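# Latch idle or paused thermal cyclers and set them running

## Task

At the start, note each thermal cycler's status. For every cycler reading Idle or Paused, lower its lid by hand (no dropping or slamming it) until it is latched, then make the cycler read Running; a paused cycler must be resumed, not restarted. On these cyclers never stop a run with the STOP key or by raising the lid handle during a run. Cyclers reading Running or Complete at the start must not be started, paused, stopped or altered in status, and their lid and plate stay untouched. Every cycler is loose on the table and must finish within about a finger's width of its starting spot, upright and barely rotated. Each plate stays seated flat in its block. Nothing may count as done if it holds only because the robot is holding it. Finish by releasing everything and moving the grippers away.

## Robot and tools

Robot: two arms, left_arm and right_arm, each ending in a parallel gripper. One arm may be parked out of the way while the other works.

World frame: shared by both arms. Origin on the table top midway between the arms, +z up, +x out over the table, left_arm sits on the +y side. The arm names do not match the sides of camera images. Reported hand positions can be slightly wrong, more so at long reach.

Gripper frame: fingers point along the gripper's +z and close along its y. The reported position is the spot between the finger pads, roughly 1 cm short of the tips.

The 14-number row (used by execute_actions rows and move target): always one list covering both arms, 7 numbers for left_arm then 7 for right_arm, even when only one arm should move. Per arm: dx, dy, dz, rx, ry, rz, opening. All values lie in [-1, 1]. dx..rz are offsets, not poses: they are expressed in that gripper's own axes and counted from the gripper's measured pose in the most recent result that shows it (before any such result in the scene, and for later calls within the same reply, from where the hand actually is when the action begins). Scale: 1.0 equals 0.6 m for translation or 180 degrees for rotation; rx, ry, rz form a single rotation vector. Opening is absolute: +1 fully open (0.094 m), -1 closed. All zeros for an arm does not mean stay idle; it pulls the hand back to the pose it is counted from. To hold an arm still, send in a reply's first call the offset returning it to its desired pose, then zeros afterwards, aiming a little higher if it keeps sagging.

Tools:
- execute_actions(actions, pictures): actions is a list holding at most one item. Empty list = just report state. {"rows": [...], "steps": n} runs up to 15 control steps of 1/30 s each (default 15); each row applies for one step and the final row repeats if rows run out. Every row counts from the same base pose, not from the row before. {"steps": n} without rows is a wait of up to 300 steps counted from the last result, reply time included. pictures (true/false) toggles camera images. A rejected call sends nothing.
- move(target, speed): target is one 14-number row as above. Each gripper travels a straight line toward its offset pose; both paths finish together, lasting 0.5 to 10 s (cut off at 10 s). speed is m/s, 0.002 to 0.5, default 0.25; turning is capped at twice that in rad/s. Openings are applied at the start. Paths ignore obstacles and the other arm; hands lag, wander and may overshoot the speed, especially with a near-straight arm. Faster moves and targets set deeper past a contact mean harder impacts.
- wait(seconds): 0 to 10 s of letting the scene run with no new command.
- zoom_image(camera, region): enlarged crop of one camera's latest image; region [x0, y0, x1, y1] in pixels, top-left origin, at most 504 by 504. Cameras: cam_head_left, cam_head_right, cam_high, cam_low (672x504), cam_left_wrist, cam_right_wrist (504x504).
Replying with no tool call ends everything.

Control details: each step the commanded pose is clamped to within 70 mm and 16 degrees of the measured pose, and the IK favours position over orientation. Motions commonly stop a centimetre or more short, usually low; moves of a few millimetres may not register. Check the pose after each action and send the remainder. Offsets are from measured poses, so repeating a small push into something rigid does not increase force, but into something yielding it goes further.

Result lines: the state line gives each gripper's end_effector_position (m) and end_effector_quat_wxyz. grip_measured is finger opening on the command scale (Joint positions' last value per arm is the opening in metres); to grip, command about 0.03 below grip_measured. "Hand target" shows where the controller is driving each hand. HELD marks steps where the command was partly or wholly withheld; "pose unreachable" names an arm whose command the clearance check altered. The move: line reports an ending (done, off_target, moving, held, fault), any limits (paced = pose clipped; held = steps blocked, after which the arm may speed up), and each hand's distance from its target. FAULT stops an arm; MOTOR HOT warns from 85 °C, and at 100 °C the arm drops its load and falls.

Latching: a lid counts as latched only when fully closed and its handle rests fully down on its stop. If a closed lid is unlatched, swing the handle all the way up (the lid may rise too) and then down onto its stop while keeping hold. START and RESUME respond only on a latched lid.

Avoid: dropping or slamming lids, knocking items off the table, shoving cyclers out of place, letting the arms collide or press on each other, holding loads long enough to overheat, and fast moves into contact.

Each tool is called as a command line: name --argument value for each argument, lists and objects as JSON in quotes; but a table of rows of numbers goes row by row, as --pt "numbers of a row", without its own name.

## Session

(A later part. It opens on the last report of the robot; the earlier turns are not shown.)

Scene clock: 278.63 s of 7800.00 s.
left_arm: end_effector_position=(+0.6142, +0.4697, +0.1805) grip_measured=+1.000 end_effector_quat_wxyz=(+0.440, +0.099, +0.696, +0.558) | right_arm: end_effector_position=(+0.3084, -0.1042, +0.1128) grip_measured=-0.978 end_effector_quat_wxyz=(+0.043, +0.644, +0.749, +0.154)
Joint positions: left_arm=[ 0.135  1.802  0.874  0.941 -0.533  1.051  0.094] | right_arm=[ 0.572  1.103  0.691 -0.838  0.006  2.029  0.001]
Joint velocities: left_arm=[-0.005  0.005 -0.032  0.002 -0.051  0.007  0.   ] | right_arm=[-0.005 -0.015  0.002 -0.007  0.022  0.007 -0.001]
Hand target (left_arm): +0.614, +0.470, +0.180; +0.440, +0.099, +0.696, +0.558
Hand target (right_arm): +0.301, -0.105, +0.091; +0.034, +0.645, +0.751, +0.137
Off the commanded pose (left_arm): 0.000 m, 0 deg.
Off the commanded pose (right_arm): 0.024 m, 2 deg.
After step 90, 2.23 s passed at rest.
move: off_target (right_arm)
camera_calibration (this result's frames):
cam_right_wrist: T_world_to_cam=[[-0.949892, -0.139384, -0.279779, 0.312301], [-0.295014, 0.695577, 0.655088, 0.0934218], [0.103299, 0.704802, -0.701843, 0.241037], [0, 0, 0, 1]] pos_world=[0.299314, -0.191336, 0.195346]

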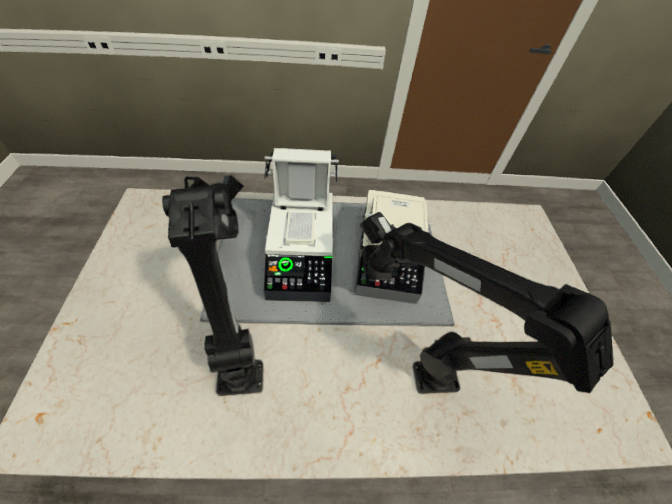

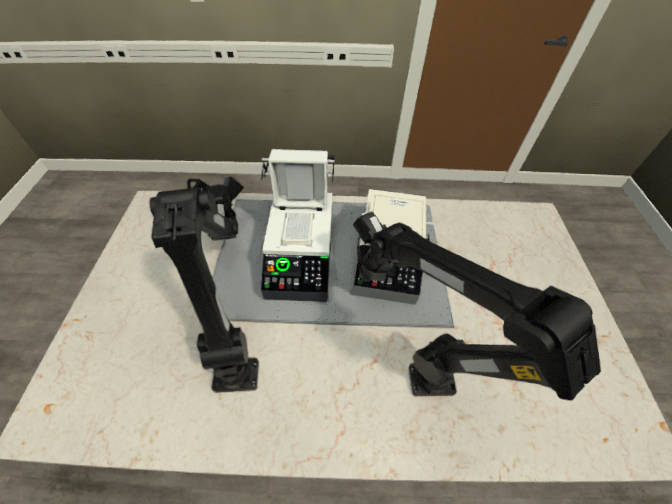

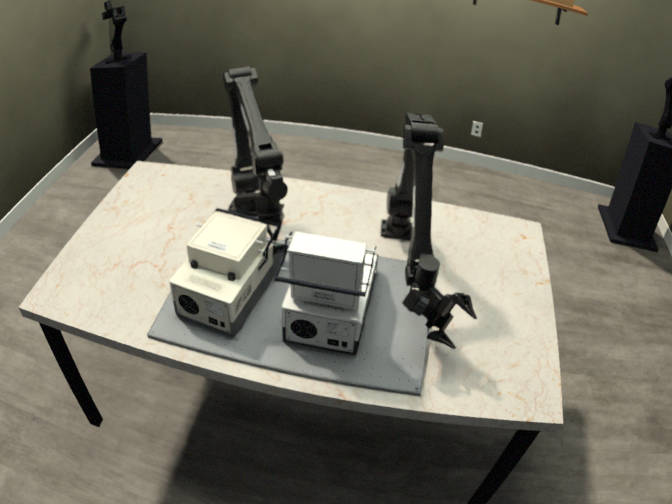

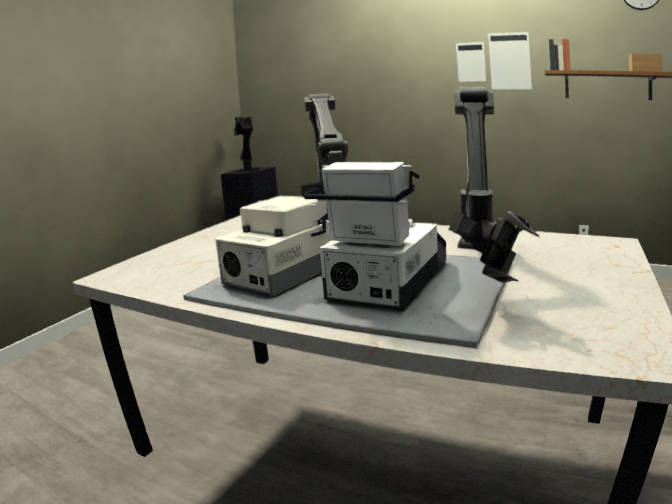

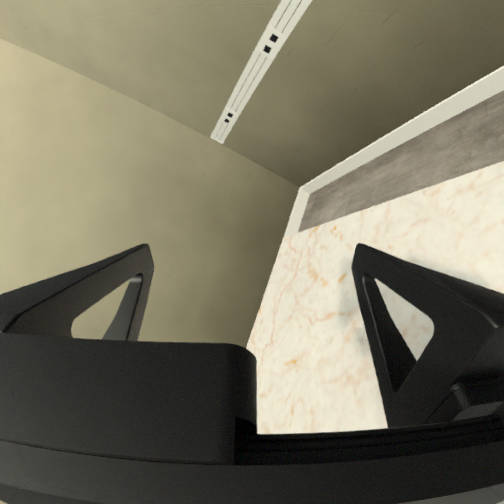

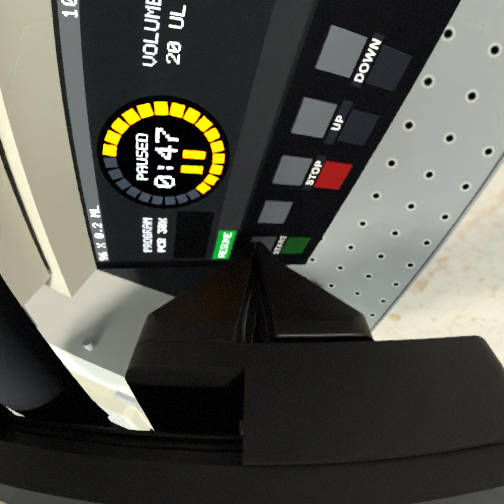

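move --target '[0,0,0,0,0,0,1,0,-0.03,0.07,0,0,0,-1]' --speed 0.02

move --target '[0,0,0,0,0,0,1,0,0,-0.1,0,0,0,-1]' --speed 0.05

Scene clock: 285.00 s of 7800.00 s.
left_arm: end_effector_position=(+0.6142, +0.4697, +0.1805) grip_measured=+1.000 end_effector_quat_wxyz=(+0.440, +0.099, +0.696, +0.558) | right_arm: end_effector_position=(+0.3162, -0.0983, +0.1112) grip_measured=-0.978 end_effector_quat_wxyz=(+0.065, +0.639, +0.742, +0.194)
Joint positions: left_arm=[ 0.135  1.802  0.874  0.941 -0.533  1.051  0.094] | right_arm=[ 0.588  1.082  0.649 -0.728  0.036  2.041  0.001]
Joint velocities: left_arm=[-0.015 -0.005 -0.002 -0.027  0.051 -0.007  0.   ] | right_arm=[ 0.015 -0.005 -0.002  0.007  0.022 -0.007  0.   ]
Hand target (left_arm): +0.614, +0.470, +0.180; +0.440, +0.099, +0.696, +0.558
Hand target (right_arm): +0.299, -0.102, +0.072; +0.043, +0.644, +0.748, +0.154
Off the commanded pose (left_arm): 0.000 m, 0 deg.
Off the commanded pose (right_arm): 0.046 m, 5 deg.
After step 90, 0.80 s passed at rest.
move: off_target (right_arm)
camera_calibration (this result's frames):
cam_right_wrist: T_world_to_cam=[[-0.922486, -0.123447, -0.365761, 0.322521], [-0.348082, 0.675667, 0.649855, 0.108034], [0.16691, 0.726797, -0.666263, 0.213043], [0, 0, 0, 1]] pos_world=[0.299566, -0.18802, 0.189702]

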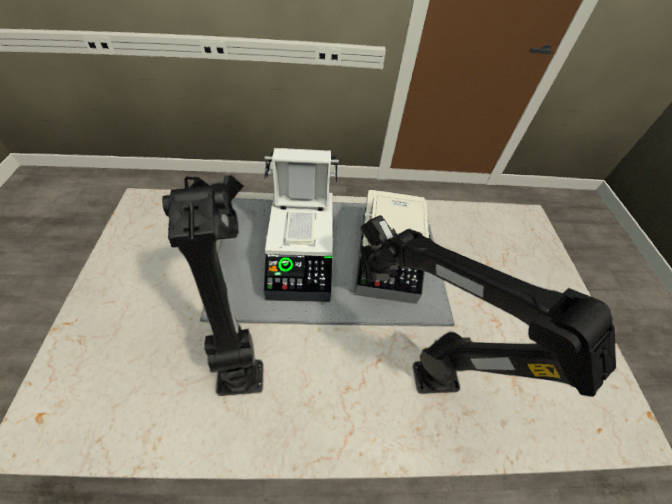

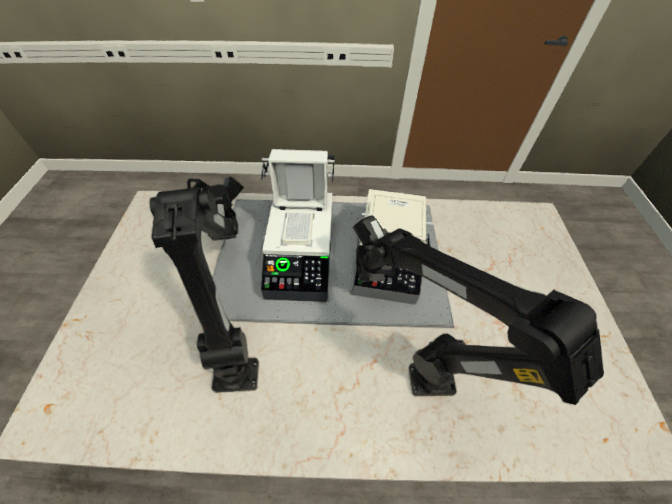

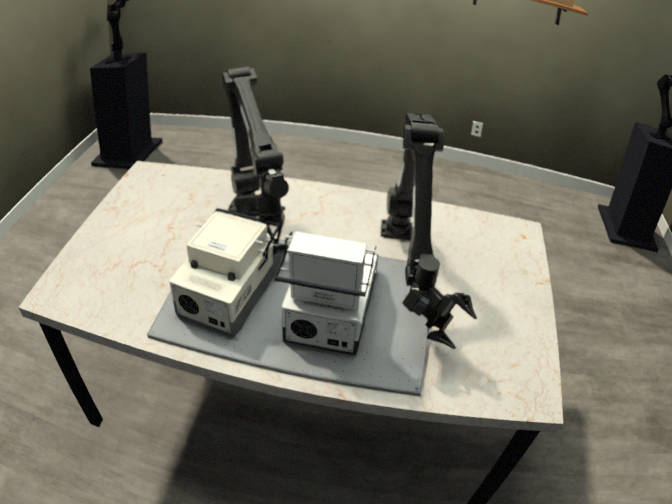

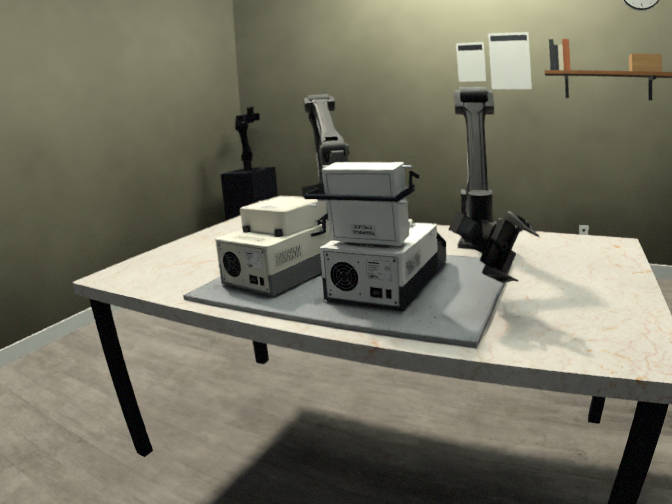

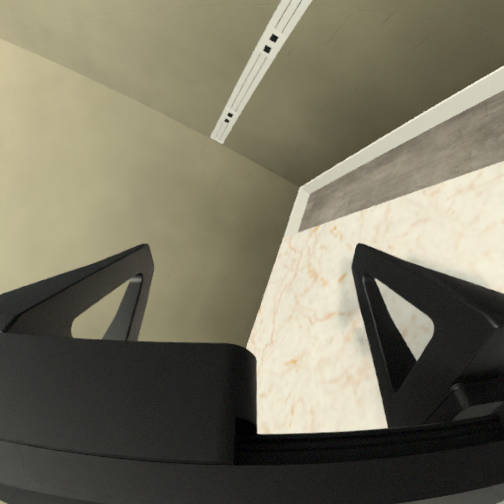

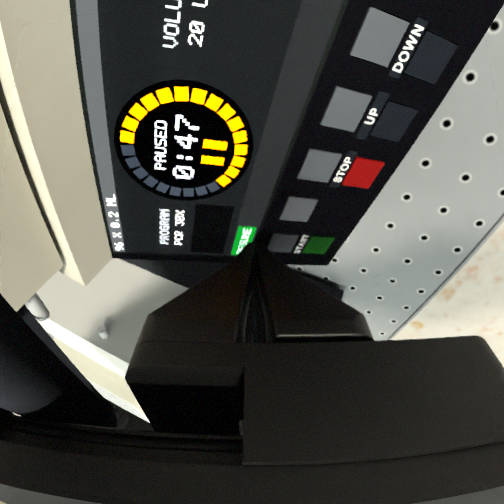

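Scene clock: 286.57 s of 7800.00 s.
left_arm: end_effector_position=(+0.6142, +0.4697, +0.1805) grip_measured=+1.000 end_effector_quat_wxyz=(+0.440, +0.099, +0.696, +0.558) | right_arm: end_effector_position=(+0.2868, -0.1199, +0.1423) grip_measured=-0.978 end_effector_quat_wxyz=(+0.062, +0.641, +0.744, +0.176)
Joint positions: left_arm=[ 0.135  1.802  0.874  0.941 -0.533  1.051  0.094] | right_arm=[ 0.588  0.947  0.665 -0.915  0.038  2.04   0.001]
Joint velocities: left_arm=[-0.005  0.005 -0.017 -0.017 -0.051 -0.037  0.   ] | right_arm=[-0.015 -0.005 -0.002  0.002 -0.081 -0.007  0.001]
Hand target (left_arm): +0.614, +0.470, +0.180; +0.440, +0.099, +0.696, +0.558
Hand target (right_arm): +0.296, -0.112, +0.166; +0.065, +0.639, +0.741, +0.194
Off the commanded pose (left_arm): 0.000 m, 0 deg.
Off the commanded pose (right_arm): 0.027 m, 2 deg.
move: off_target (right_arm)
camera_calibration (this result's frames):
cam_right_wrist: T_world_to_cam=[[-0.932568, -0.131172, -0.336319, 0.301898], [-0.329335, 0.690672, 0.643825, 0.0894695], [0.147834, 0.711173, -0.687298, 0.261001], [0, 0, 0, 1]] pos_world=[0.272421, -0.207811, 0.223317]

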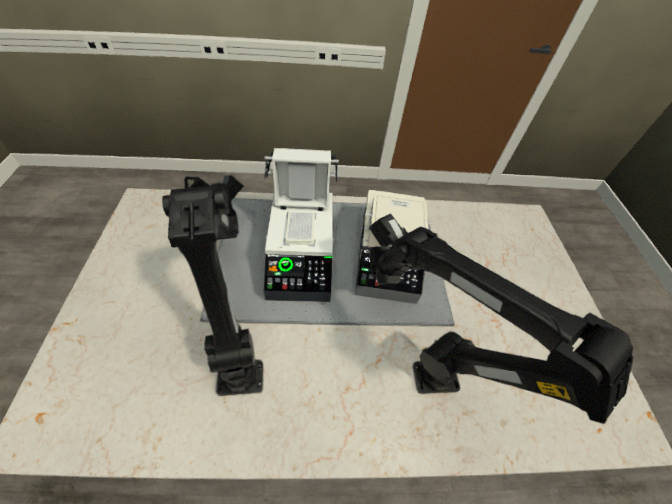

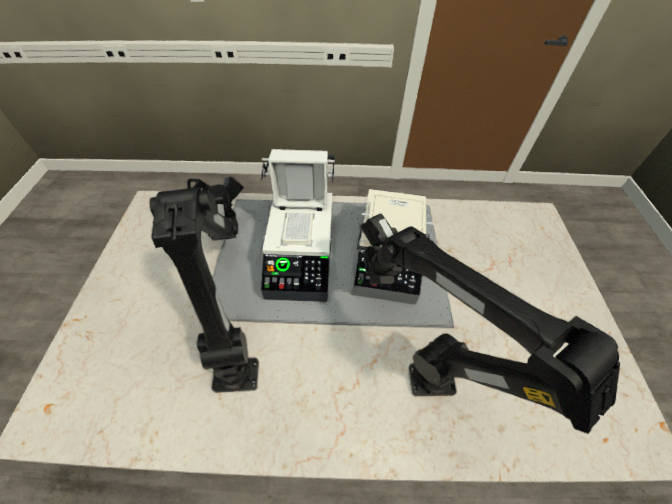

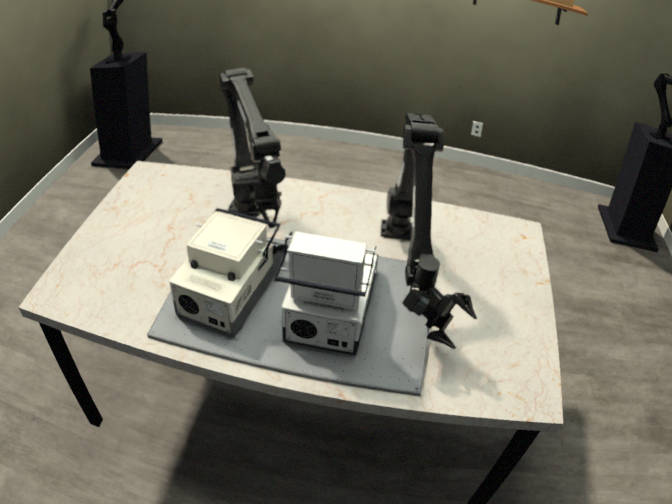

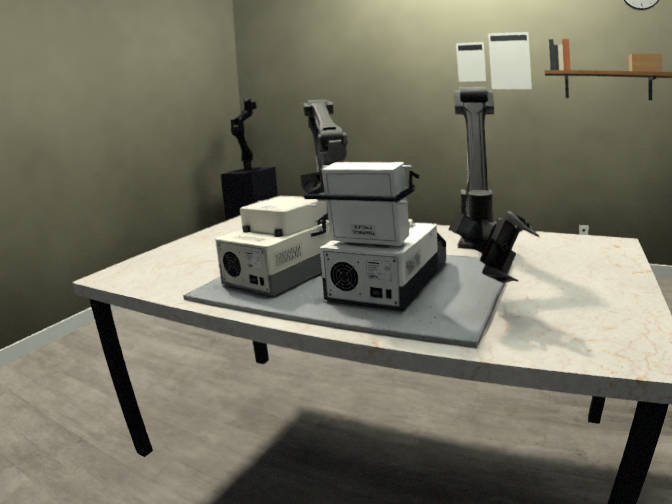

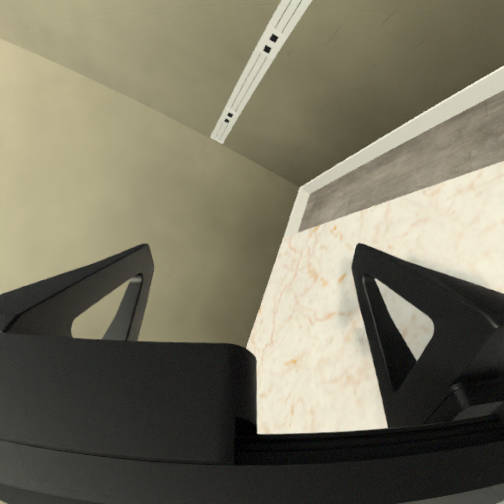

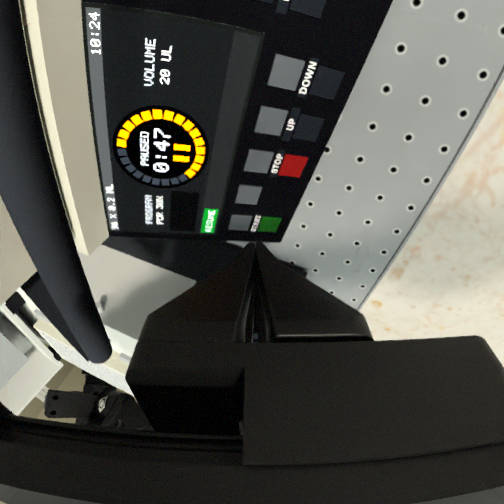

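move --target '[0,0,0,0,0,0,1,0,0.005,0.105,0,0,0,-1]' --speed 0.03

Scene clock: 299.07 s of 7800.00 s.
left_arm: end_effector_position=(+0.6142, +0.4697, +0.1805) grip_measured=+1.000 end_effector_quat_wxyz=(+0.440, +0.099, +0.696, +0.558) | right_arm: end_effector_position=(+0.3001, -0.1095, +0.0989) grip_measured=-0.978 end_effector_quat_wxyz=(+0.059, +0.641, +0.745, +0.173)
Joint positions: left_arm=[ 0.135  1.802  0.874  0.941 -0.533  1.051  0.094] | right_arm=[ 0.588  1.063  0.613 -0.754  0.034  2.04   0.001]
Joint velocities: left_arm=[-0.005 -0.015 -0.002 -0.012 -0.066  0.007  0.   ] | right_arm=[-0.034 -0.024  0.007 -0.022  0.037 -0.051 -0.   ]
Hand target (left_arm): +0.614, +0.470, +0.180; +0.440, +0.099, +0.696, +0.558
Hand target (right_arm): +0.308, -0.108, +0.086; +0.062, +0.641, +0.744, +0.176
Off the commanded pose (left_arm): 0.000 m, 0 deg.
Off the commanded pose (right_arm): 0.017 m, 0 deg.
After step 90, 7.17 s passed at rest.
move: off_target (right_arm)
camera_calibration (this result's frames):
cam_right_wrist: T_world_to_cam=[[-0.934931, -0.132838, -0.329027, 0.300833], [-0.325357, 0.690953, 0.645544, 0.113285], [0.141589, 0.71059, -0.689213, 0.22381], [0, 0, 0, 1]] pos_world=[0.286427, -0.19735, 0.180104]

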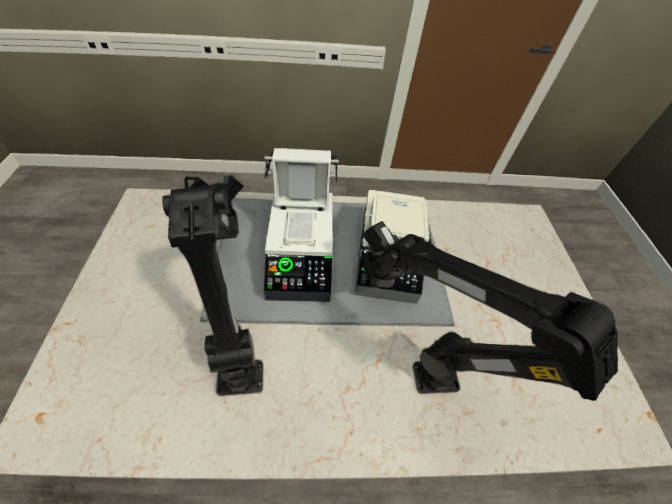

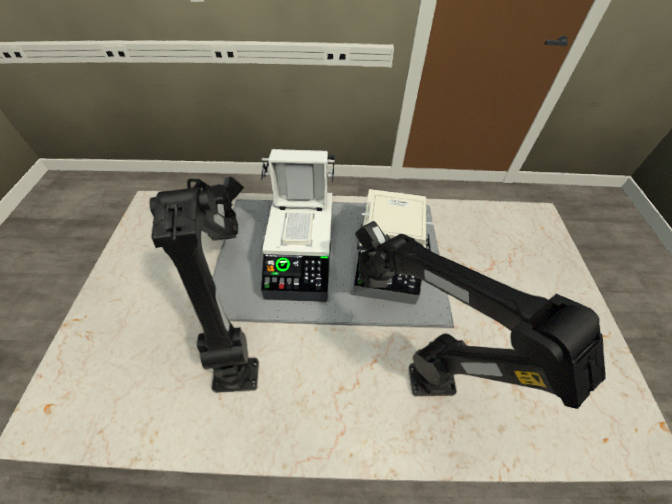

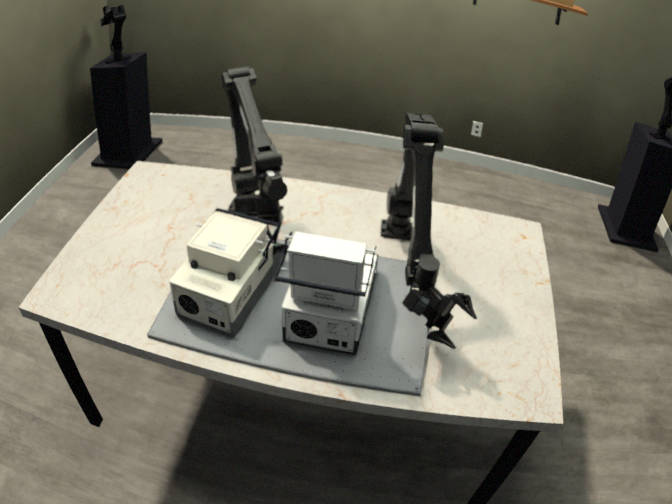

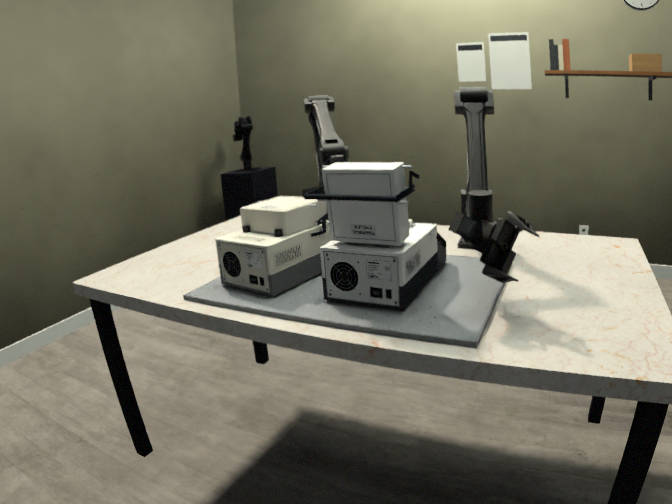

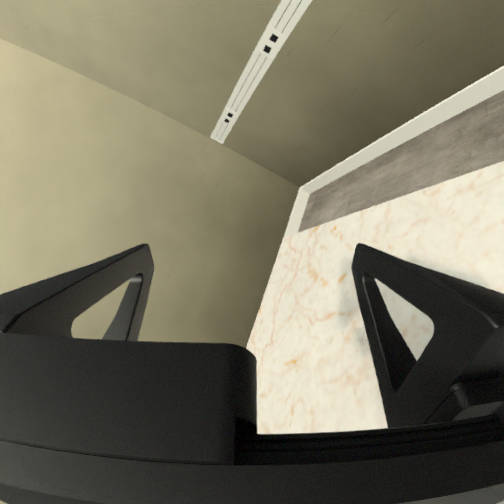

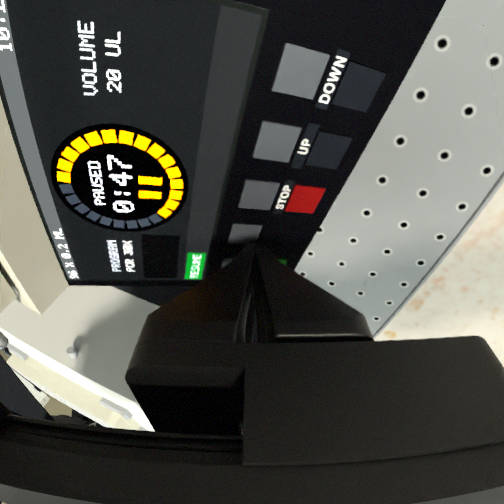

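move --target '[0,0,0,0,0,0,1,0.016,0.012,-0.035,0,0,0,-1]' --speed 0.03

move --target '[0,0,0,0,0,0,1,0,-0.015,0.06,0,0,0,-1]' --speed 0.02

Scene clock: 307.03 s of 7800.00 s.
left_arm: end_effector_position=(+0.6142, +0.4697, +0.1805) grip_measured=+1.000 end_effector_quat_wxyz=(+0.440, +0.099, +0.696, +0.558) | right_arm: end_effector_position=(+0.2881, -0.1141, +0.0996) grip_measured=-0.978 end_effector_quat_wxyz=(+0.055, +0.640, +0.750, +0.155)
Joint positions: left_arm=[ 0.135  1.802  0.874  0.941 -0.533  1.051  0.094] | right_arm=[ 0.6    1.045  0.613 -0.81   0.037  2.044  0.001]
Joint velocities: left_arm=[-0.005 -0.024 -0.002 -0.007 -0.037  0.007  0.   ] | right_arm=[-0.005  0.015  0.002 -0.002 -0.007 -0.022 -0.001]
Hand target (left_arm): +0.614, +0.470, +0.180; +0.440, +0.099, +0.696, +0.558
Hand target (right_arm): +0.298, -0.104, +0.122; +0.059, +0.641, +0.745, +0.174
Off the commanded pose (left_arm): 0.000 m, 0 deg.
Off the commanded pose (right_arm): 0.027 m, 2 deg.
After step 90, 3.93 s passed at rest.
move: off_target (right_arm)
camera_calibration (this result's frames):
cam_right_wrist: T_world_to_cam=[[-0.943148, -0.147361, -0.297921, 0.286926], [-0.311591, 0.703987, 0.638211, 0.110342], [0.115685, 0.694757, -0.70988, 0.236969], [0, 0, 0, 1]] pos_world=[0.277581, -0.200033, 0.18328]

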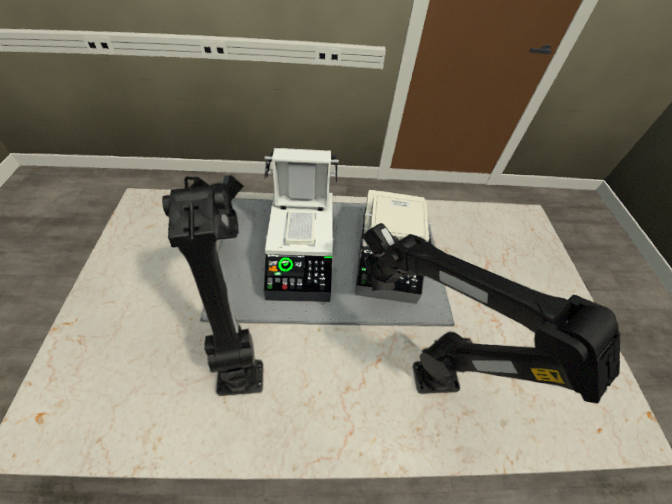

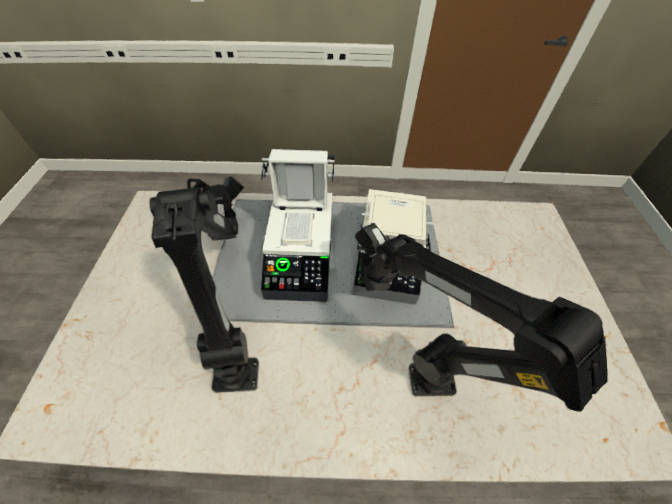

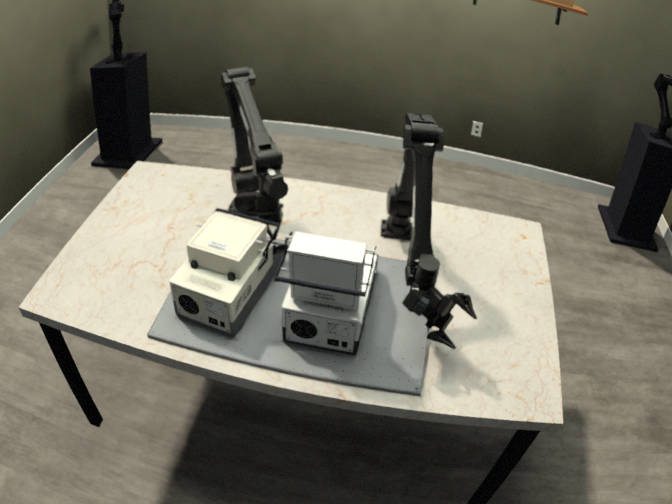

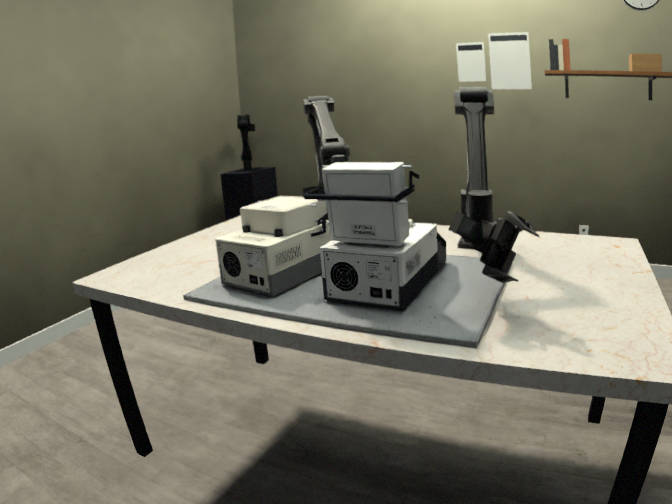

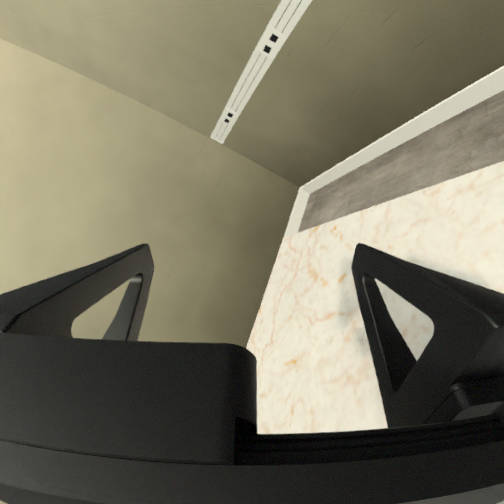

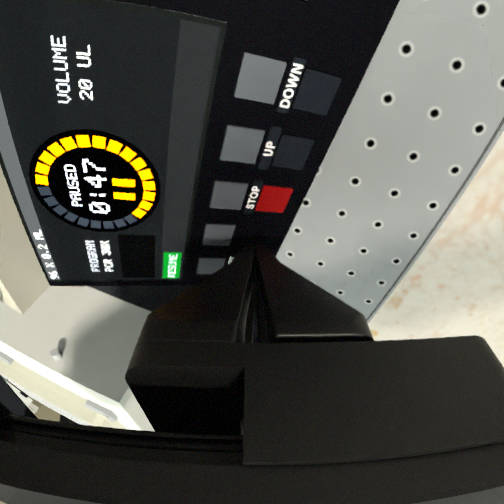

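Scene clock: 309.10 s of 7800.00 s.
left_arm: end_effector_position=(+0.6142, +0.4697, +0.1805) grip_measured=+1.000 end_effector_quat_wxyz=(+0.440, +0.099, +0.696, +0.558) | right_arm: end_effector_position=(+0.2900, -0.1039, +0.0927) grip_measured=-0.978 end_effector_quat_wxyz=(+0.055, +0.631, +0.754, +0.177)
Joint positions: left_arm=[ 0.135  1.802  0.874  0.941 -0.533  1.051  0.094] | right_arm=[ 0.618  1.054  0.588 -0.733  0.03   2.044  0.001]
Joint velocities: left_arm=[-0.005 -0.024 -0.007  0.007  0.007  0.066  0.   ] | right_arm=[ 0.005 -0.024  0.007 -0.007  0.022 -0.022 -0.002]
Hand target (left_arm): +0.614, +0.470, +0.180; +0.440, +0.099, +0.696, +0.558
Hand target (right_arm): +0.287, -0.111, +0.066; +0.055, +0.640, +0.750, +0.155
Off the commanded pose (left_arm): 0.000 m, 0 deg.
Off the commanded pose (right_arm): 0.030 m, 3 deg.
move: off_target (right_arm)
camera_calibration (this result's frames):
cam_right_wrist: T_world_to_cam=[[-0.930403, -0.156927, -0.331246, 0.286497], [-0.345515, 0.677148, 0.649684, 0.114145], [0.12235, 0.718919, -0.684242, 0.222915], [0, 0, 0, 1]] pos_world=[0.278723, -0.192591, 0.173271]

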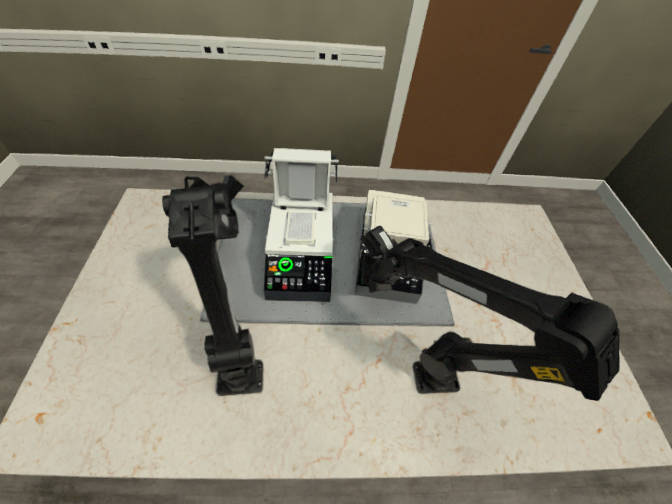

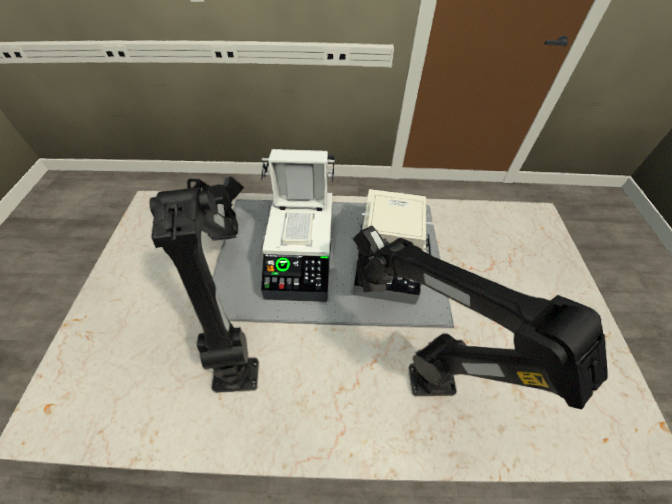

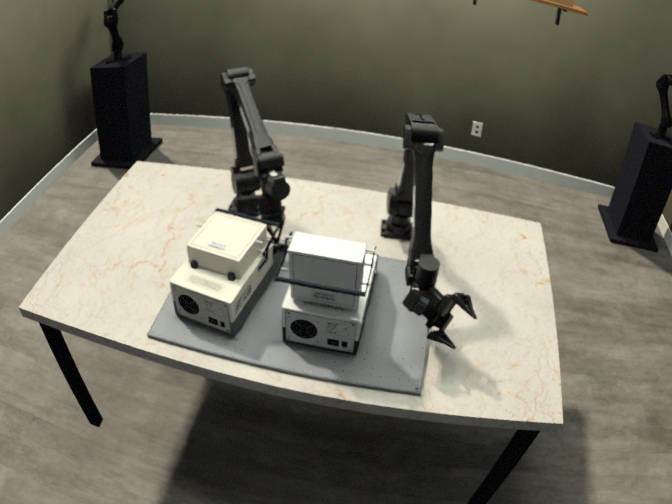

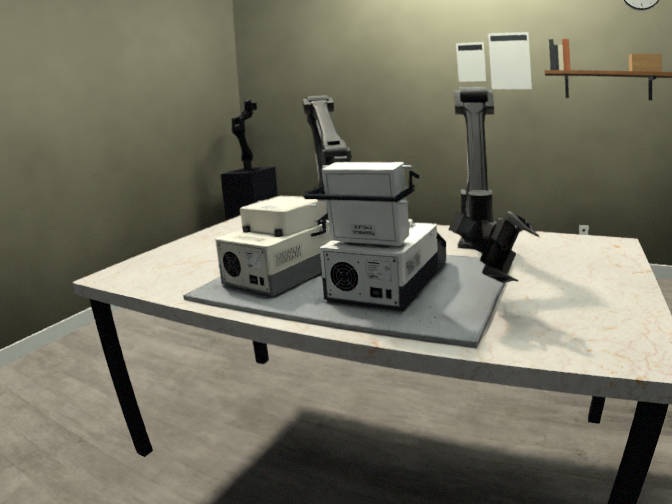

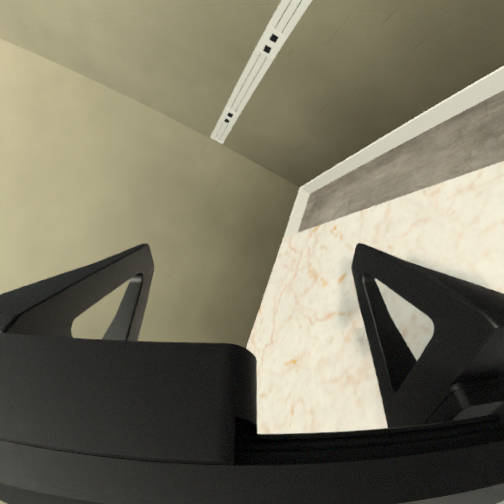

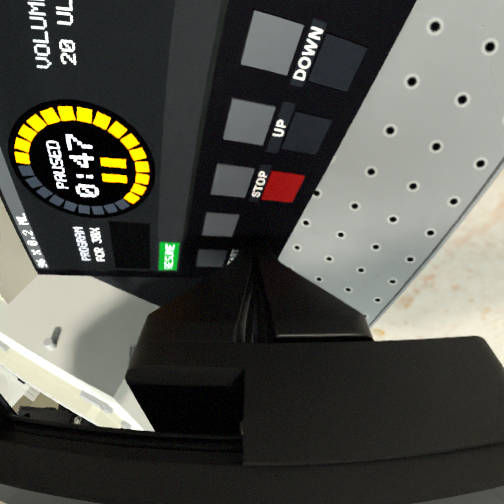

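move --target '[0,0,0,0,0,0,1,0,0.04,-0.14,0.03,0,0,-1]' --speed 0.05

Scene clock: 318.80 s of 7800.00 s.
left_arm: end_effector_position=(+0.6142, +0.4697, +0.1805) grip_measured=+1.000 end_effector_quat_wxyz=(+0.440, +0.099, +0.696, +0.558) | right_arm: end_effector_position=(+0.2763, -0.1230, +0.1554) grip_measured=-0.978 end_effector_quat_wxyz=(+0.021, +0.637, +0.761, +0.122)
Joint positions: left_arm=[ 0.135  1.802  0.874  0.941 -0.533  1.051  0.094] | right_arm=[ 0.564  0.99   0.751 -1.084 -0.025  1.999  0.001]
Joint velocities: left_arm=[-0.005  0.005  0.002  0.012 -0.037 -0.037  0.   ] | right_arm=[ 0.015 -0.015  0.012  0.007  0.007 -0.022  0.   ]
Hand target (left_arm): +0.614, +0.470, +0.180; +0.440, +0.099, +0.696, +0.558
Hand target (right_arm): +0.287, -0.118, +0.178; +0.026, +0.632, +0.762, +0.141
Off the commanded pose (left_arm): 0.000 m, 0 deg.
Off the commanded pose (right_arm): 0.026 m, 2 deg.
After step 90, 4.60 s passed at rest.
move: off_target (right_arm)
camera_calibration (this result's frames):
cam_right_wrist: T_world_to_cam=[[-0.962791, -0.173976, -0.206798, 0.279078], [-0.268504, 0.702565, 0.65902, 0.0620026], [0.0306353, 0.690025, -0.723137, 0.309039], [0, 0, 0, 1]] pos_world=[0.275874, -0.208253, 0.240329]

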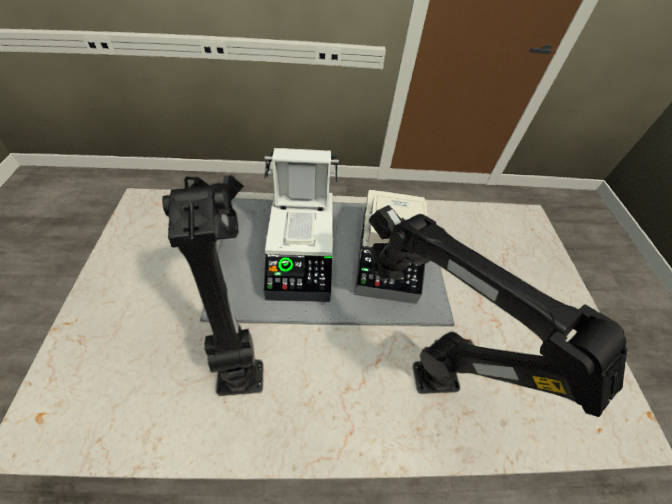

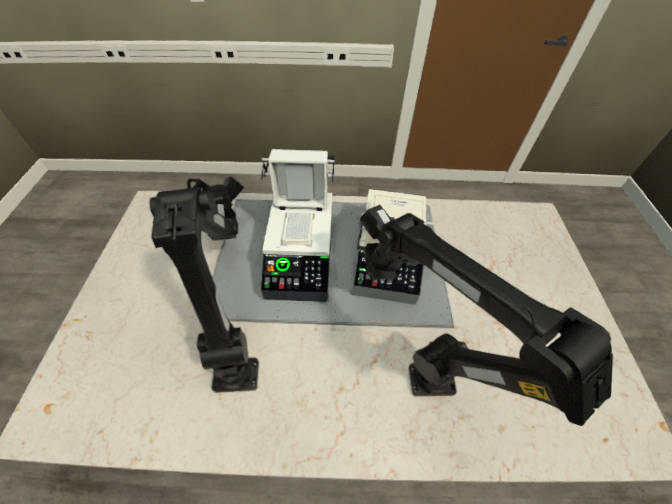

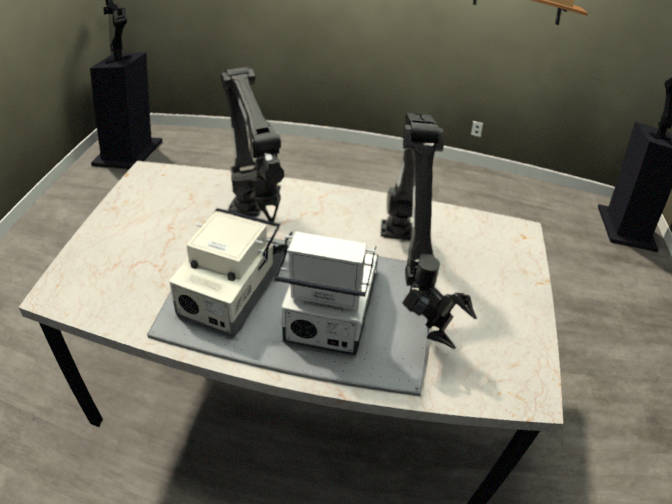

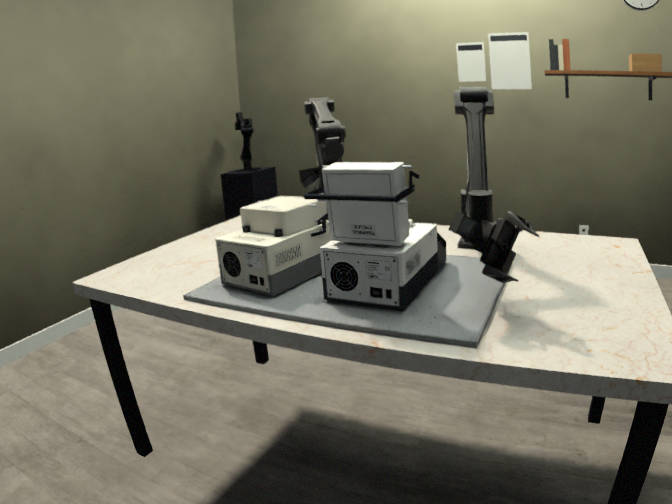

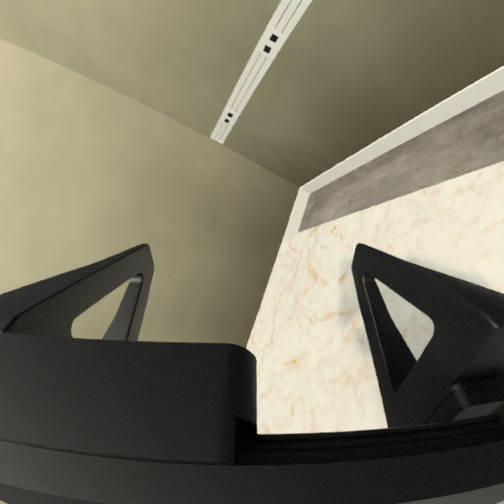

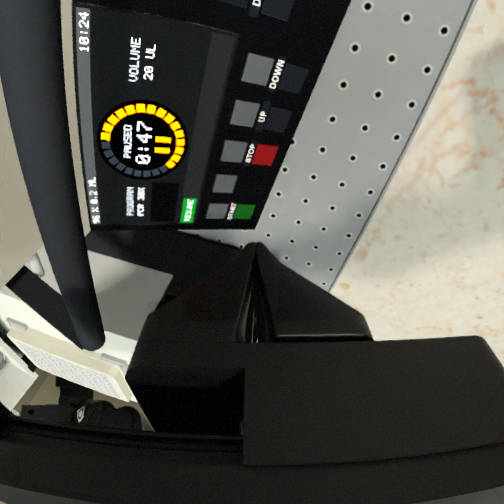

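move --target '[0,0,0,0,0,0,1,0.019,0.055,0.066,0,0,0,-1]' --speed 0.04

Scene clock: 324.47 s of 7800.00 s.
left_arm: end_effector_position=(+0.6142, +0.4697, +0.1805) grip_measured=+1.000 end_effector_quat_wxyz=(+0.440, +0.099, +0.696, +0.558) | right_arm: end_effector_position=(+0.2991, -0.1074, +0.1179) grip_measured=-0.978 end_effector_quat_wxyz=(+0.016, +0.639, +0.762, +0.104)
Joint positions: left_arm=[ 0.135  1.802  0.874  0.941 -0.533  1.051  0.094] | right_arm=[ 0.564  1.139  0.751 -0.973 -0.025  1.999  0.001]
Joint velocities: left_arm=[-0.015 -0.015 -0.022 -0.002  0.007 -0.051  0.   ] | right_arm=[-0.005 -0.005 -0.017 -0.017 -0.022  0.022 -0.001]
Hand target (left_arm): +0.614, +0.470, +0.180; +0.440, +0.099, +0.696, +0.558
Hand target (right_arm): +0.312, -0.100, +0.126; +0.021, +0.637, +0.761, +0.122
Off the commanded pose (left_arm): 0.000 m, 0 deg.
Off the commanded pose (right_arm): 0.018 m, 2 deg.
After step 90, 1.07 s passed at rest.
move: off_target (right_arm)
camera_calibration (this result's frames):
cam_right_wrist: T_world_to_cam=[[-0.968647, -0.177566, -0.173762, 0.293478], [-0.248286, 0.716573, 0.651826, 0.0781964], [0.00877071, 0.674531, -0.738194, 0.277108], [0, 0, 0, 1]] pos_world=[0.301261, -0.19084, 0.204584]

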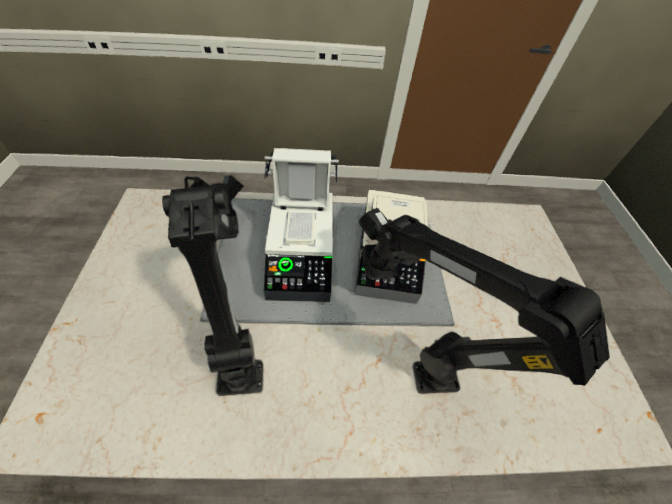

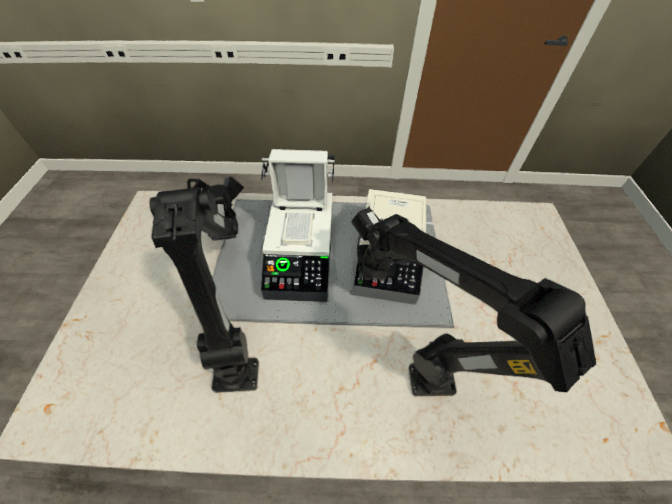

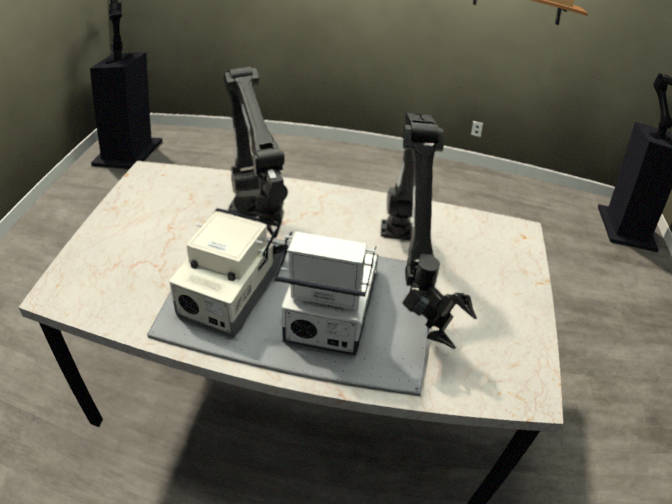

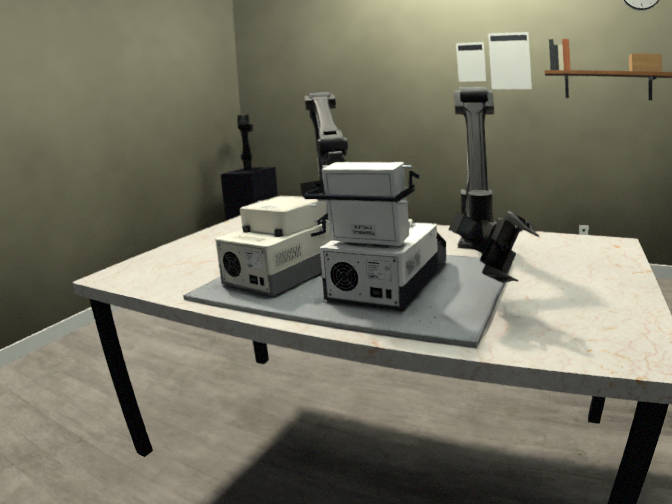

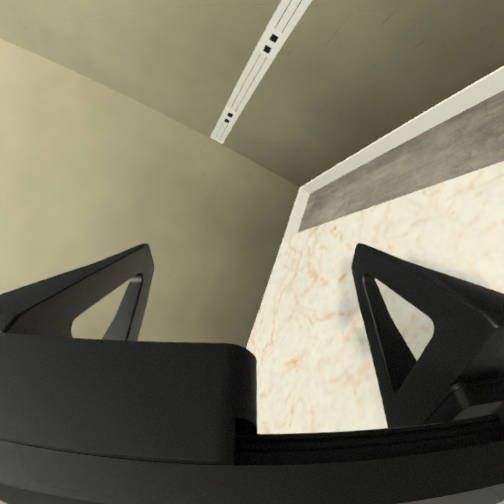

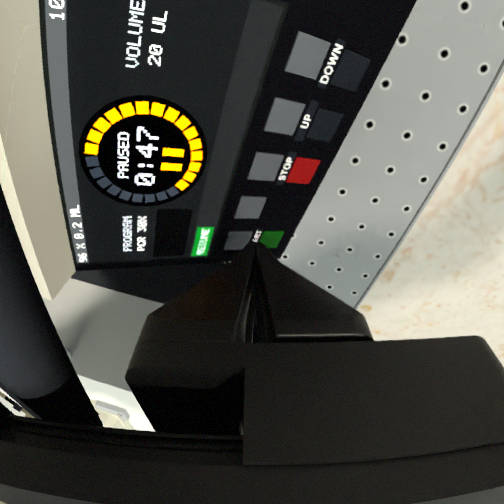

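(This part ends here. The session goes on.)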